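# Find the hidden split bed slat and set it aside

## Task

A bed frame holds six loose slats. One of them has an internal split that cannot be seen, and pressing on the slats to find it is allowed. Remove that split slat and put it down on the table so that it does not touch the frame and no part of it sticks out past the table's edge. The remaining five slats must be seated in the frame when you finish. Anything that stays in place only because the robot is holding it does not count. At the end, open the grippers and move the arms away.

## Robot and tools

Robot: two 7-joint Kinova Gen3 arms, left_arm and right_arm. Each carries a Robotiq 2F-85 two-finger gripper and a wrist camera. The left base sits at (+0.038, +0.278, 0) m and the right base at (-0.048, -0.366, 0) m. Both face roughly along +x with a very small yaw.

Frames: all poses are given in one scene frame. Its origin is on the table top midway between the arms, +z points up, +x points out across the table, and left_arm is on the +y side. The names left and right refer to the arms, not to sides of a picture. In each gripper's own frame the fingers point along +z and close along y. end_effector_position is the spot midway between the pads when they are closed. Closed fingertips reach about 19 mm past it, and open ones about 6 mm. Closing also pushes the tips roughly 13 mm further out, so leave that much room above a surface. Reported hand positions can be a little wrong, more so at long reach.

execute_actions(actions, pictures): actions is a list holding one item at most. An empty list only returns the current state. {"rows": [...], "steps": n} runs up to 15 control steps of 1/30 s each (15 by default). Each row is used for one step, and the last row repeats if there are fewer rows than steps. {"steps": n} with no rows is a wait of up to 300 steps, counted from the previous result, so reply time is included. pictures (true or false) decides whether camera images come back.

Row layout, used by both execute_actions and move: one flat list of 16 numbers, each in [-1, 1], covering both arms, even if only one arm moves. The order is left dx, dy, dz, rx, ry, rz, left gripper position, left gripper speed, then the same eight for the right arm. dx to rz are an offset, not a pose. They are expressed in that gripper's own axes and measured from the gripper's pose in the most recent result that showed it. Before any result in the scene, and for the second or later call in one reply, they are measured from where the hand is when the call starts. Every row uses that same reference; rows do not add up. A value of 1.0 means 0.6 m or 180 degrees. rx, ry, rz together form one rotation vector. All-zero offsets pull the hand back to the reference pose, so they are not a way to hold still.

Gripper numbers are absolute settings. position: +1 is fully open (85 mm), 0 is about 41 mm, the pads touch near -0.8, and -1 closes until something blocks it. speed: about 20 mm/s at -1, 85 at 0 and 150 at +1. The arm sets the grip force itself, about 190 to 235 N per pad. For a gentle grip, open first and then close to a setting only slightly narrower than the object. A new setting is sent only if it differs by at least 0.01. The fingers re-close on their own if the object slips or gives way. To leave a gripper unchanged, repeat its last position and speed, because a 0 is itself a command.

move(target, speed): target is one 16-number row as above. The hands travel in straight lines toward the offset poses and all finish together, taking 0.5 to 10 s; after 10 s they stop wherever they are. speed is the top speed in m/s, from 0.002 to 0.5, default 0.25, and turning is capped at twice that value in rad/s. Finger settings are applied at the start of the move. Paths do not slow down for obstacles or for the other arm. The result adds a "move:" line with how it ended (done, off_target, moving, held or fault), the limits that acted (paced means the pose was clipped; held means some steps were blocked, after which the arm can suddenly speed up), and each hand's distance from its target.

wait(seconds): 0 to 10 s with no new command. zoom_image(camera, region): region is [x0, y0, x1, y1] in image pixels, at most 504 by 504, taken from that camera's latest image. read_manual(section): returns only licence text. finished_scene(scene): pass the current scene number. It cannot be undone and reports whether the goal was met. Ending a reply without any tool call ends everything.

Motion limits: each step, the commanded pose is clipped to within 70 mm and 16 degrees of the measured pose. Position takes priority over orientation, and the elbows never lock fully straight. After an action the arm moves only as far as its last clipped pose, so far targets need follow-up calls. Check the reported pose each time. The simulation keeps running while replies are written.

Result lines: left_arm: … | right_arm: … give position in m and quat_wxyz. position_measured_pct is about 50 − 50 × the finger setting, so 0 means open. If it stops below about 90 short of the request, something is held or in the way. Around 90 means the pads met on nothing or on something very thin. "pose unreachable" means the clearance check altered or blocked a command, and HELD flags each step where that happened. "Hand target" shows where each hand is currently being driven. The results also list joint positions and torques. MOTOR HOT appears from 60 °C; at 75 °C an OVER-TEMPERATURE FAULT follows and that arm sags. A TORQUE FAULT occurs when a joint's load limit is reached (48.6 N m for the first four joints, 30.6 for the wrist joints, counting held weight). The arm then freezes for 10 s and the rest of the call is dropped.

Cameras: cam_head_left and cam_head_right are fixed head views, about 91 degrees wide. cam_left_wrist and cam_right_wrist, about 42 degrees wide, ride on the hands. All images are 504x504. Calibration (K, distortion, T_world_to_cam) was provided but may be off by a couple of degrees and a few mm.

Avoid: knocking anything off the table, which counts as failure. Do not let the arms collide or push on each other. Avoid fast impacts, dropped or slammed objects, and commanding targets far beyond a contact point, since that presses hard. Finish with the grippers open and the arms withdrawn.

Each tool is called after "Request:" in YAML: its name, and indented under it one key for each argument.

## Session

Request:
execute_actions:
  actions: []

Scene clock: 0.00 s of 5100.00 s.
left_arm: end_effector_position=(+0.5619, +0.1204, +0.2847) position_measured_pct=0.0 end_effector_quat_wxyz=(+0.189, +0.400, +0.684, +0.579) | right_arm: end_effector_position=(+0.4718, -0.3939, +0.3560) position_measured_pct=0.0 end_effector_quat_wxyz=(+0.256, +0.860, +0.407, -0.170)
Joint positions: left_arm=[ 1.09   0.71  -0.32   1.762 -1.303  1.179  2.177] | right_arm=[-0.584  0.693  0.598  0.985  0.242  1.694 -0.741]
Joint velocities: left_arm=[ 0.001  0.001  0.    -0.    -0.002  0.     0.001] | right_arm=[-0.    -0.    -0.     0.     0.002  0.002 -0.002]
Joint torques (N m, as the joint torque sensors report them, + toward a larger angle): no reading
Hand target (left_arm): +0.562, +0.120, +0.285; +0.189, +0.400, +0.684, +0.579
Hand target (right_arm): +0.472, -0.394, +0.356; +0.256, +0.860, +0.407, -0.170
camera_calibration (this result's frames):
cam_left_wrist: T_world_to_cam=[[0.30789, -0.033881, 0.950819, -0.447261], [0.57412, -0.790291, -0.21407, -0.117354], [0.758676, 0.611794, -0.223871, -0.295275], [0, 0, 0, 1]] pos_world=[0.429101, 0.0727501, 0.334039]
cam_right_wrist: T_world_to_cam=[[0.676154, -0.633844, 0.375576, -0.695144], [-0.731511, -0.516814, 0.444742, 0.0438179], [-0.0877945, -0.575452, -0.81311, 0.245437], [0, 0, 0, 1]] pos_world=[0.523626, -0.27673, 0.441159]

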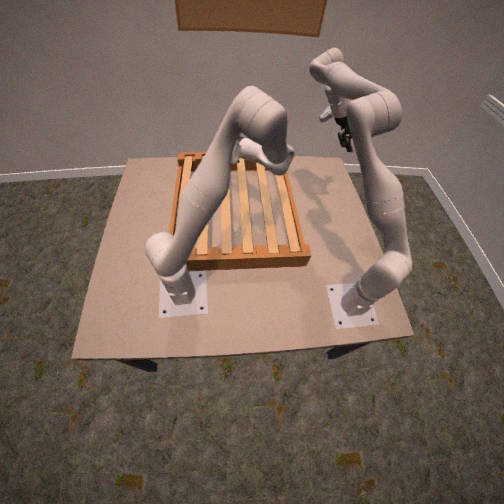

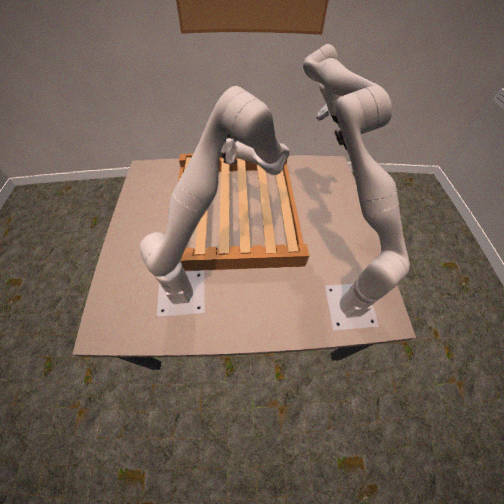

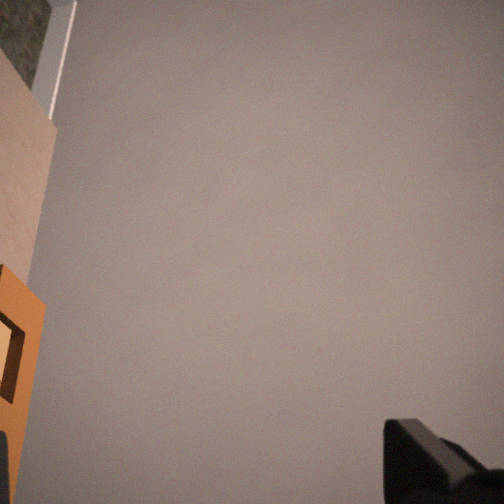

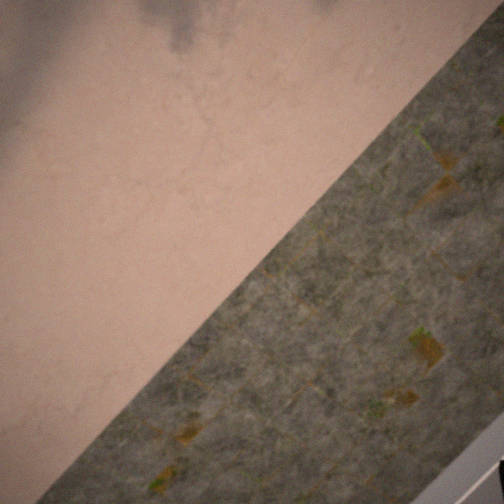

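Request:
move:
  target: [0,0,0,0.413,0.135,-0.286,-1,0,0,0,0,0.171,0.114,0.272,-1,0]
  speed: 0.3

Request:
move:
  target: [0.187,0.15,0.06,0,0,0,-1,0,-0.036,-0.34,0.18,0,0,0,-1,0]
  speed: 0.2

Scene clock: 7.93 s of 5100.00 s.
left_arm: end_effector_position=(+0.5623, +0.1194, +0.2856) position_measured_pct=91.7 end_effector_quat_wxyz=(+0.001, +0.000, +1.000, -0.001) | right_arm: end_effector_position=(+0.4721, -0.3935, +0.3565) position_measured_pct=91.7 end_effector_quat_wxyz=(-0.001, +1.000, -0.000, +0.000)
Joint positions: left_arm=[ 0.315  0.59  -0.02   1.1    0.013  1.449  1.81 ] | right_arm=[-0.31   0.563  0.636  1.023 -0.325  1.644 -1.341]
Joint velocities: left_arm=[-0.007  0.    -0.004  0.     0.005 -0.    -0.002] | right_arm=[-0.    -0.003  0.     0.001  0.001 -0.002  0.001]
Joint torques (N m, as the joint torque sensors report them, + toward a larger angle): left_arm=[ -0.27 -20.23   0.    -8.92  -0.29  -0.01   0.02] | right_arm=[ -0.12 -19.22   3.16  -9.1    0.01  -0.22   0.08]
Hand target (left_arm): +0.562, +0.120, +0.286; +0.001, -0.000, +1.000, -0.001
Hand target (right_arm): +0.472, -0.394, +0.357; -0.001, +1.000, -0.001, +0.000
Off the commanded pose (left_arm): 0.001 m, 0 deg.
Off the commanded pose (right_arm): 0.001 m, 0 deg.
After step 90, 1.77 s passed at rest.
move: done
camera_calibration (this result's frames):
cam_left_wrist: T_world_to_cam=[[0.0186807, 0.998957, 0.0416692, -0.14929], [0.99899, -0.0203523, 0.0400594, -0.521578], [0.0408657, 0.0408787, -0.998328, 0.398183], [0, 0, 0, 1]] pos_world=[0.507568, 0.122242, 0.424632]
cam_right_wrist: T_world_to_cam=[[-0.16423, -0.986399, -0.00673045, -0.300976], [-0.986422, 0.164233, 0.000188531, 0.590899], [0.000919394, 0.00667003, -0.999977, 0.499947], [0, 0, 0, 1]] pos_world=[0.532987, -0.397262, 0.497798]

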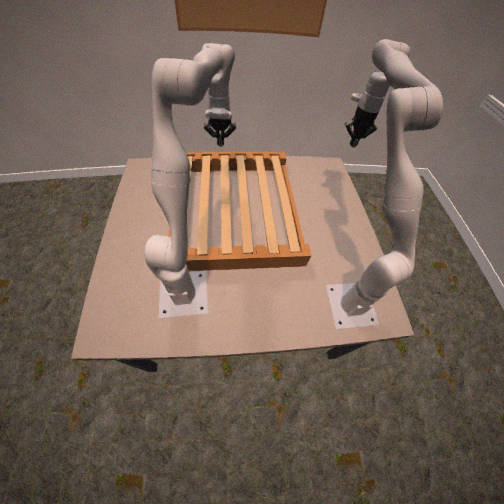

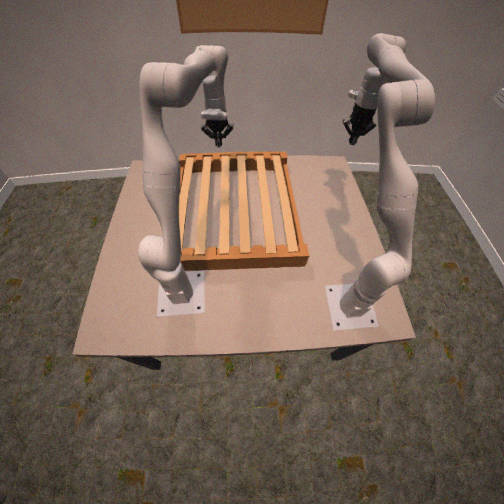

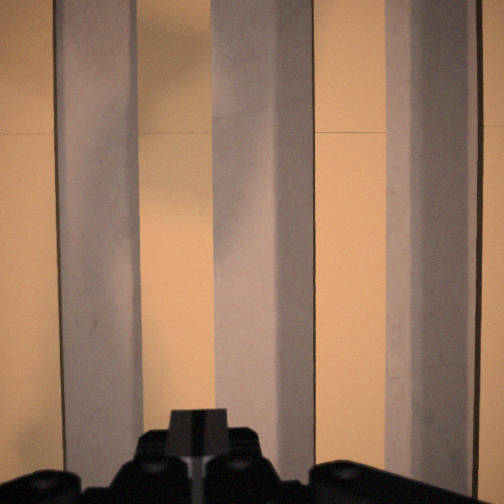

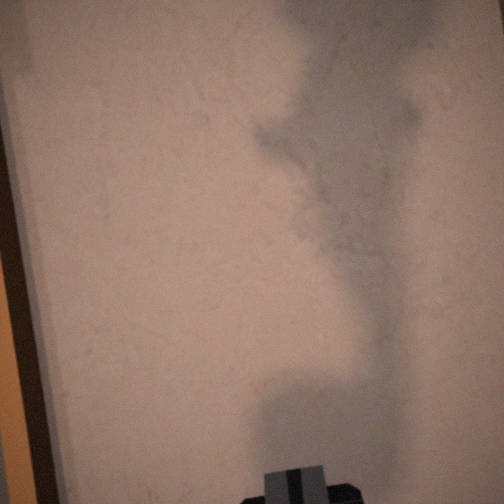

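Scene clock: 9.50 s of 5100.00 s.
left_arm: end_effector_position=(+0.4504, +0.2093, +0.2493) position_measured_pct=91.7 end_effector_quat_wxyz=(+0.001, +0.000, +1.000, -0.001) | right_arm: end_effector_position=(+0.4497, -0.1903, +0.2481) position_measured_pct=91.7 end_effector_quat_wxyz=(-0.000, +1.000, -0.001, -0.000)
Joint positions: left_arm=[ 0.208  0.31  -0.061  1.669  0.022  1.161  1.654] | right_arm=[-0.716  0.615  0.59   1.288 -0.337  1.337 -1.7  ]
Joint velocities: left_arm=[-0.001 -0.009 -0.003  0.004  0.001 -0.002 -0.002] | right_arm=[-0.005  0.001 -0.002  0.     0.002 -0.003 -0.002]
Joint torques (N m, as the joint torque sensors report them, + toward a larger angle): left_arm=[  0.05 -14.17  -0.44  -8.43   0.01  -0.05  -0.02] | right_arm=[ -0.2  -19.86   3.18  -8.78  -0.01  -0.25   0.39]
Hand target (left_arm): +0.450, +0.209, +0.250; +0.002, +0.000, +1.000, -0.001
Hand target (right_arm): +0.450, -0.190, +0.248; -0.000, +1.000, -0.001, -0.000
Off the commanded pose (left_arm): 0.000 m, 0 deg.
Off the commanded pose (right_arm): 0.002 m, 0 deg.
move: done
camera_calibration (this result's frames):
cam_left_wrist: T_world_to_cam=[[0.0187242, 0.998922, 0.0424701, -0.235695], [0.998995, -0.0204218, 0.0398945, -0.406459], [0.0407188, 0.0416804, -0.998301, 0.362711], [0, 0, 0, 1]] pos_world=[0.395695, 0.212023, 0.38832]
cam_right_wrist: T_world_to_cam=[[-0.16583, -0.98614, -0.00530018, -0.104533], [-0.986154, 0.165826, 0.00119302, 0.535373], [-0.000297578, 0.00542463, -0.999985, 0.390511], [0, 0, 0, 1]] pos_world=[0.510742, -0.193981, 0.389313]

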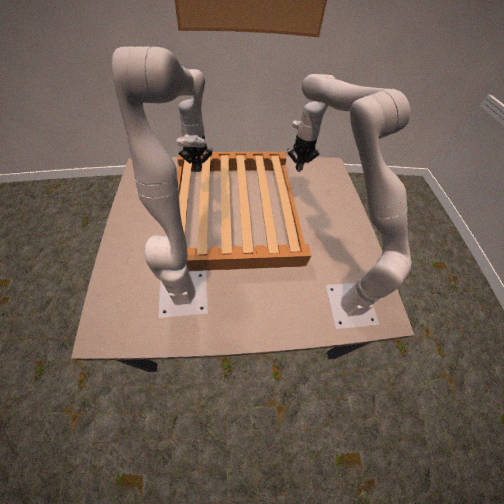

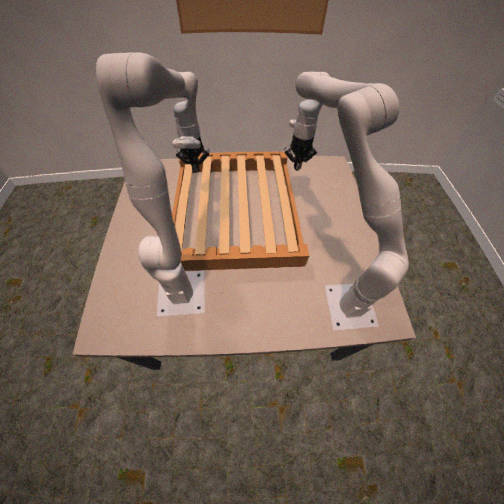

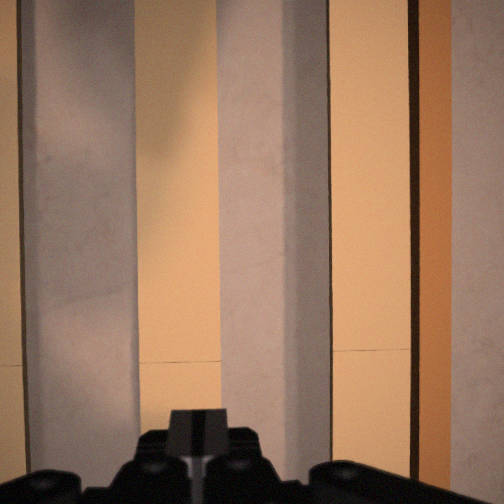

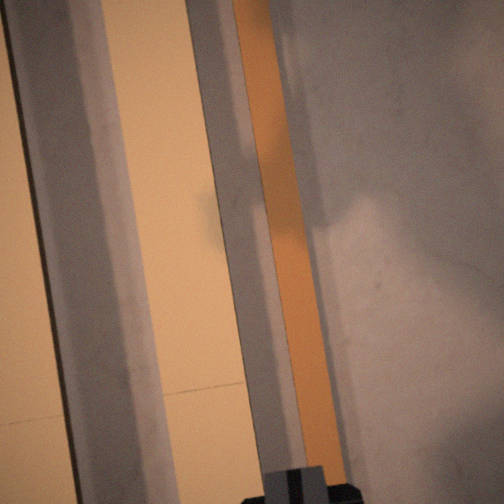

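Request:
move:
  target: [0,-0.027,0.2,0,0,0,-1,0,0,-0.054,0.2,0,0,0,-1,0]
  speed: 0.15

Request:
move:
  target: [0,0,0.07,0,0,0,-1,0,0,0,0.07,0,0,0,-1,0]
  speed: 0.025

Request:
move:
  target: [0,0,-0.07,0,0,0,-1,0,0,0,-0.07,0,0,0,-1,0]
  speed: 0.1

Scene clock: 17.80 s of 5100.00 s.
left_arm: end_effector_position=(+0.4506, +0.1933, +0.1294) position_measured_pct=91.7 end_effector_quat_wxyz=(+0.001, -0.000, +1.000, -0.001) | right_arm: end_effector_position=(+0.4497, -0.1584, +0.1282) position_measured_pct=91.7 end_effector_quat_wxyz=(-0.000, +1.000, -0.002, -0.000)
Joint positions: left_arm=[ 0.239  0.477 -0.054  1.859  0.036  0.804  1.68 ] | right_arm=[-0.745  0.759  0.532  1.439 -0.414  1.056 -1.695]
Joint velocities: left_arm=[ 0.001  0.004  0.     0.     0.    -0.001  0.001] | right_arm=[ 0.001  0.002 -0.001 -0.    -0.002 -0.003 -0.002]
Joint torques (N m, as the joint torque sensors report them, + toward a larger angle): left_arm=[ -0.22 -15.63  -0.58  -6.54   0.2   -0.35   0.15] | right_arm=[  0.04 -21.02   3.43  -7.94  -0.08  -0.15   0.31]
Hand target (left_arm): +0.451, +0.193, +0.129; +0.001, +0.000, +1.000, -0.001
Hand target (right_arm): +0.450, -0.158, +0.128; -0.000, +1.000, -0.002, -0.000
Off the commanded pose (left_arm): 0.000 m, 0 deg.
Off the commanded pose (right_arm): 0.001 m, 0 deg.
After step 90, 4.07 s passed at rest.
move: done
camera_calibration (this result's frames):
cam_left_wrist: T_world_to_cam=[[0.0178533, 0.998938, 0.0424765, -0.214239], [0.998998, -0.0195664, 0.0402631, -0.402442], [0.0410514, 0.0417151, -0.998286, 0.243504], [0, 0, 0, 1]] pos_world=[0.395867, 0.19598, 0.26839]
cam_right_wrist: T_world_to_cam=[[-0.166889, -0.985963, -0.00502724, -0.0732661], [-0.985976, 0.166886, 0.00100496, 0.530322], [-0.000151876, 0.00512445, -0.999987, 0.270314], [0, 0, 0, 1]] pos_world=[0.510699, -0.162126, 0.269409]

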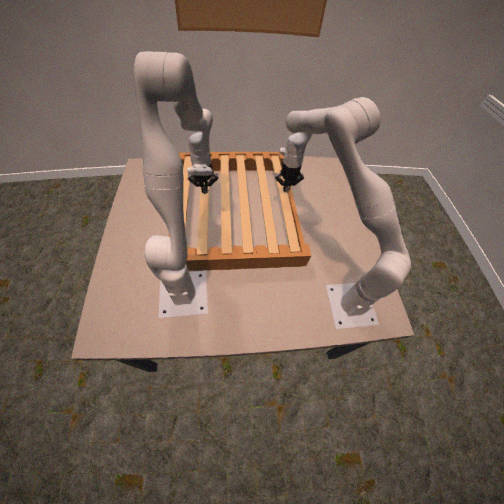

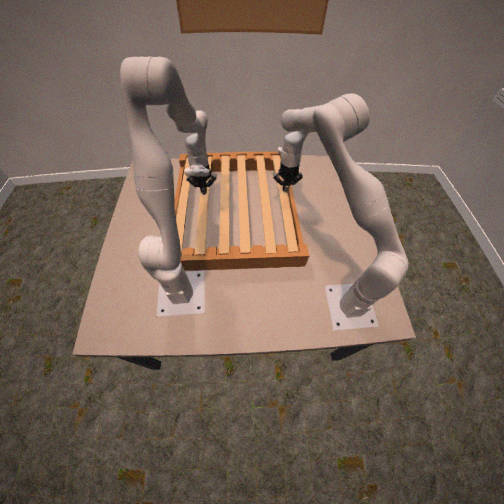

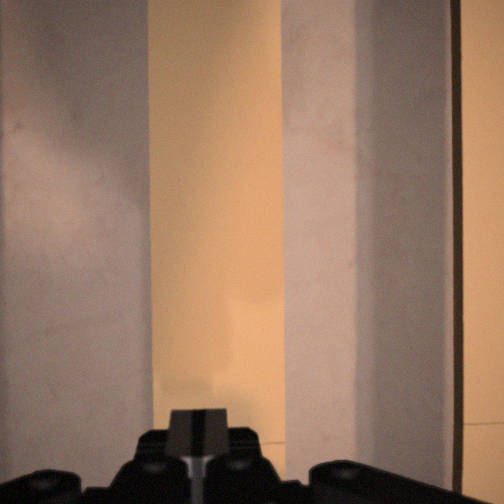

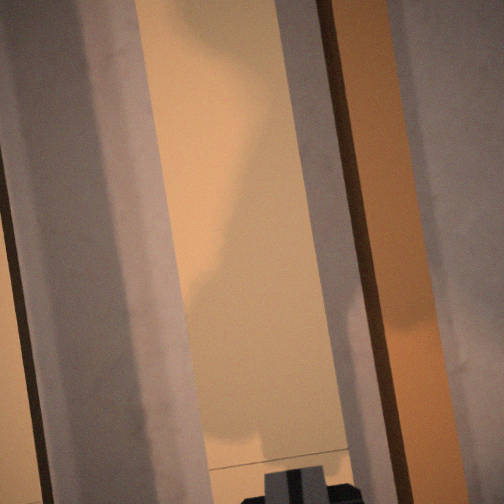

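Scene clock: 19.73 s of 5100.00 s.
left_arm: end_effector_position=(+0.4527, +0.1929, +0.0958) position_measured_pct=91.7 end_effector_quat_wxyz=(+0.008, +0.000, +1.000, -0.002) | right_arm: end_effector_position=(+0.4528, -0.1575, +0.0984) position_measured_pct=91.7 end_effector_quat_wxyz=(-0.006, +1.000, -0.002, +0.007)
Joint positions: left_arm=[ 0.236  0.535 -0.051  1.902  0.044  0.69   1.672] | right_arm=[-0.733  0.794  0.509  1.479 -0.443  0.968 -1.67 ]
Joint velocities: left_arm=[ 0.001  0.    -0.    -0.     0.001 -0.002 -0.001] | right_arm=[ 0.001 -0.001 -0.001  0.001  0.    -0.001  0.   ]
Joint torques (N m, as the joint torque sensors report them, + toward a larger angle): left_arm=[ 0.21 -0.7  -0.39 -4.58  0.18 -3.88 -0.08] | right_arm=[ 0.39 -5.39  0.36 -4.5  -0.99 -3.56  0.24]
Hand target (left_arm): +0.451, +0.193, +0.087; +0.001, -0.000, +1.000, -0.001
Hand target (right_arm): +0.450, -0.159, +0.086; -0.000, +1.000, -0.002, -0.000
Off the commanded pose (left_arm): 0.009 m, 1 deg.
Off the commanded pose (right_arm): 0.013 m, 1 deg.
move: off_target (left_arm, right_arm)
camera_calibration (this result's frames):
cam_left_wrist: T_world_to_cam=[[0.0174703, 0.999035, 0.0403085, -0.212136], [0.99842, -0.0195848, 0.0526749, -0.404128], [0.0534135, 0.0393245, -0.997798, 0.204734], [0, 0, 0, 1]] pos_world=[0.39626, 0.195966, 0.234121]
cam_right_wrist: T_world_to_cam=[[-0.167548, -0.985702, -0.0178594, -0.0703776], [-0.985769, 0.167755, -0.0108135, 0.534493], [0.0136549, 0.0157935, -0.999782, 0.235939], [0, 0, 0, 1]] pos_world=[0.511874, -0.162762, 0.24041]

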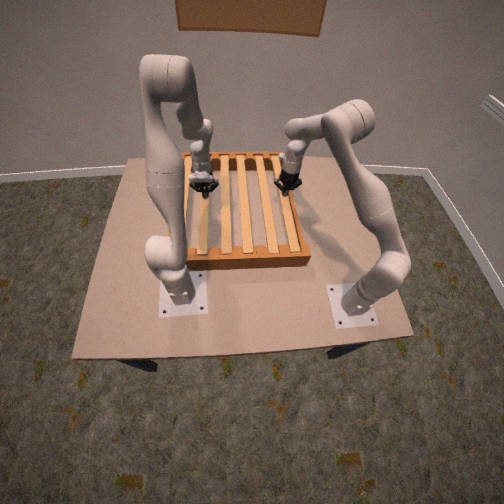

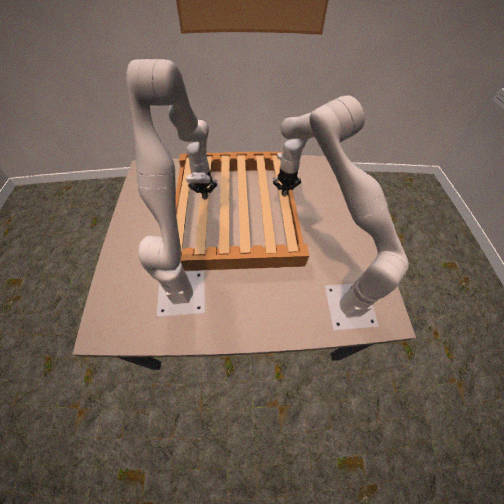

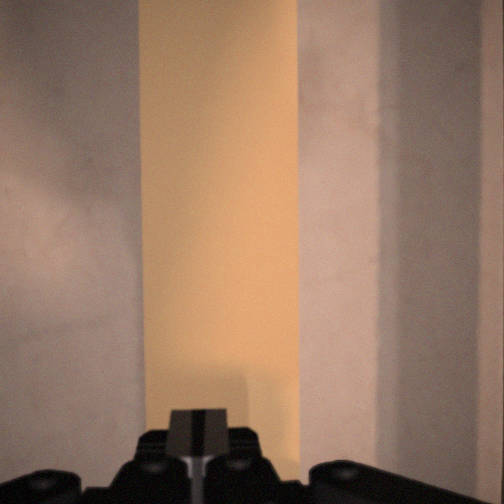

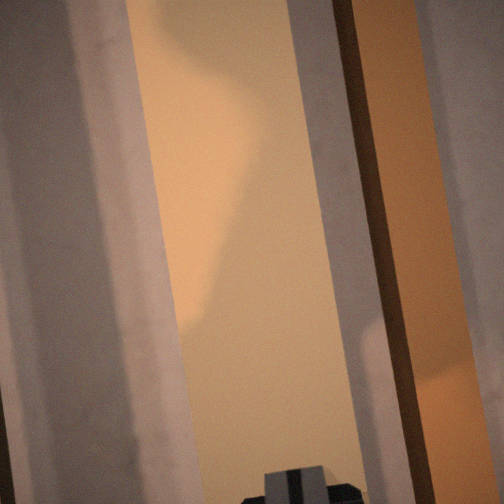

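Scene clock: 20.53 s of 5100.00 s.
left_arm: end_effector_position=(+0.4521, +0.1930, +0.1377) position_measured_pct=91.7 end_effector_quat_wxyz=(+0.007, +0.000, +1.000, -0.002) | right_arm: end_effector_position=(+0.4522, -0.1579, +0.1403) position_measured_pct=91.7 end_effector_quat_wxyz=(-0.006, +1.000, -0.002, +0.007)
Joint positions: left_arm=[ 0.239  0.459 -0.054  1.856  0.035  0.812  1.68 ] | right_arm=[-0.745  0.738  0.535  1.435 -0.411  1.063 -1.696]
Joint velocities: left_arm=[ 0.    -0.005 -0.    -0.001  0.001  0.002  0.   ] | right_arm=[-0.001 -0.001 -0.    -0.001 -0.     0.001 -0.001]
Joint torques (N m, as the joint torque sensors report them, + toward a larger angle): left_arm=[  0.38 -16.32  -0.78  -6.32   0.09  -0.07   0.14] | right_arm=[ -0.13 -21.26   3.58  -7.52  -0.14  -0.16  -0.02]
Hand target (left_arm): +0.452, +0.193, +0.138; +0.008, +0.000, +1.000, -0.002
Hand target (right_arm): +0.452, -0.158, +0.140; -0.006, +1.000, -0.002, +0.007
Off the commanded pose (left_arm): 0.000 m, 0 deg.
Off the commanded pose (right_arm): 0.000 m, 0 deg.
move: done
camera_calibration (this result's frames):
cam_left_wrist: T_world_to_cam=[[0.0177336, 0.999028, 0.0403434, -0.21398], [0.998434, -0.0198353, 0.052306, -0.405588], [0.0530554, 0.0393527, -0.997816, 0.246695], [0, 0, 0, 1]] pos_world=[0.395659, 0.196019, 0.276004]
cam_right_wrist: T_world_to_cam=[[-0.167289, -0.985746, -0.0178837, -0.0701746], [-0.985815, 0.167495, -0.0106675, 0.534364], [0.0135109, 0.0158455, -0.999783, 0.2779], [0, 0, 0, 1]] pos_world=[0.51129, -0.163081, 0.282285]

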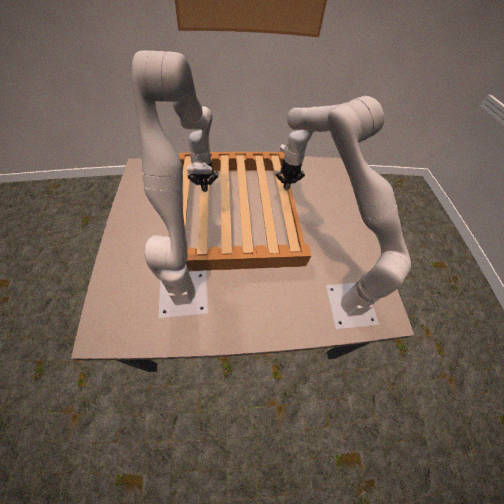

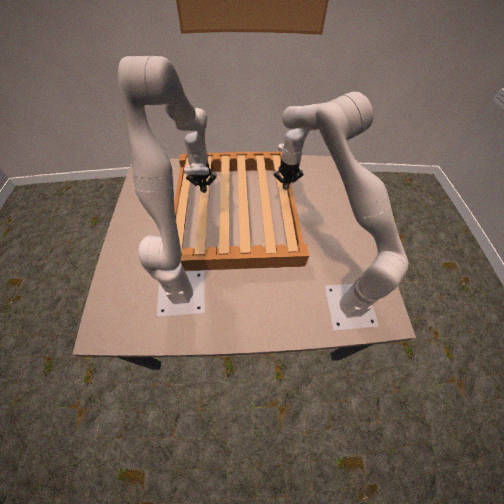

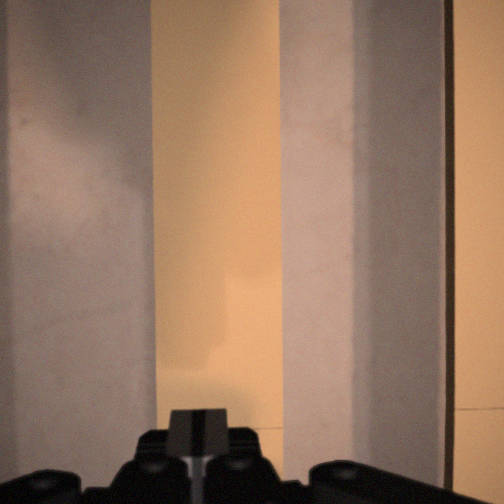

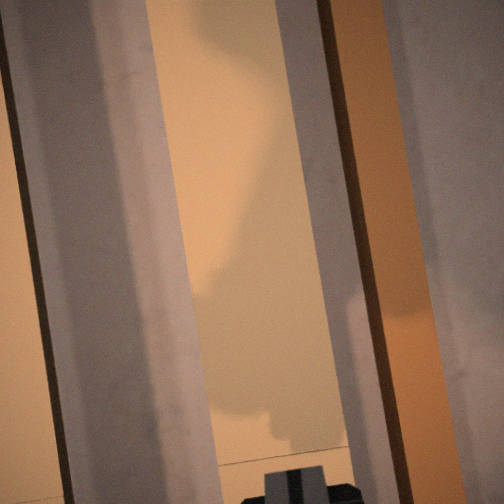

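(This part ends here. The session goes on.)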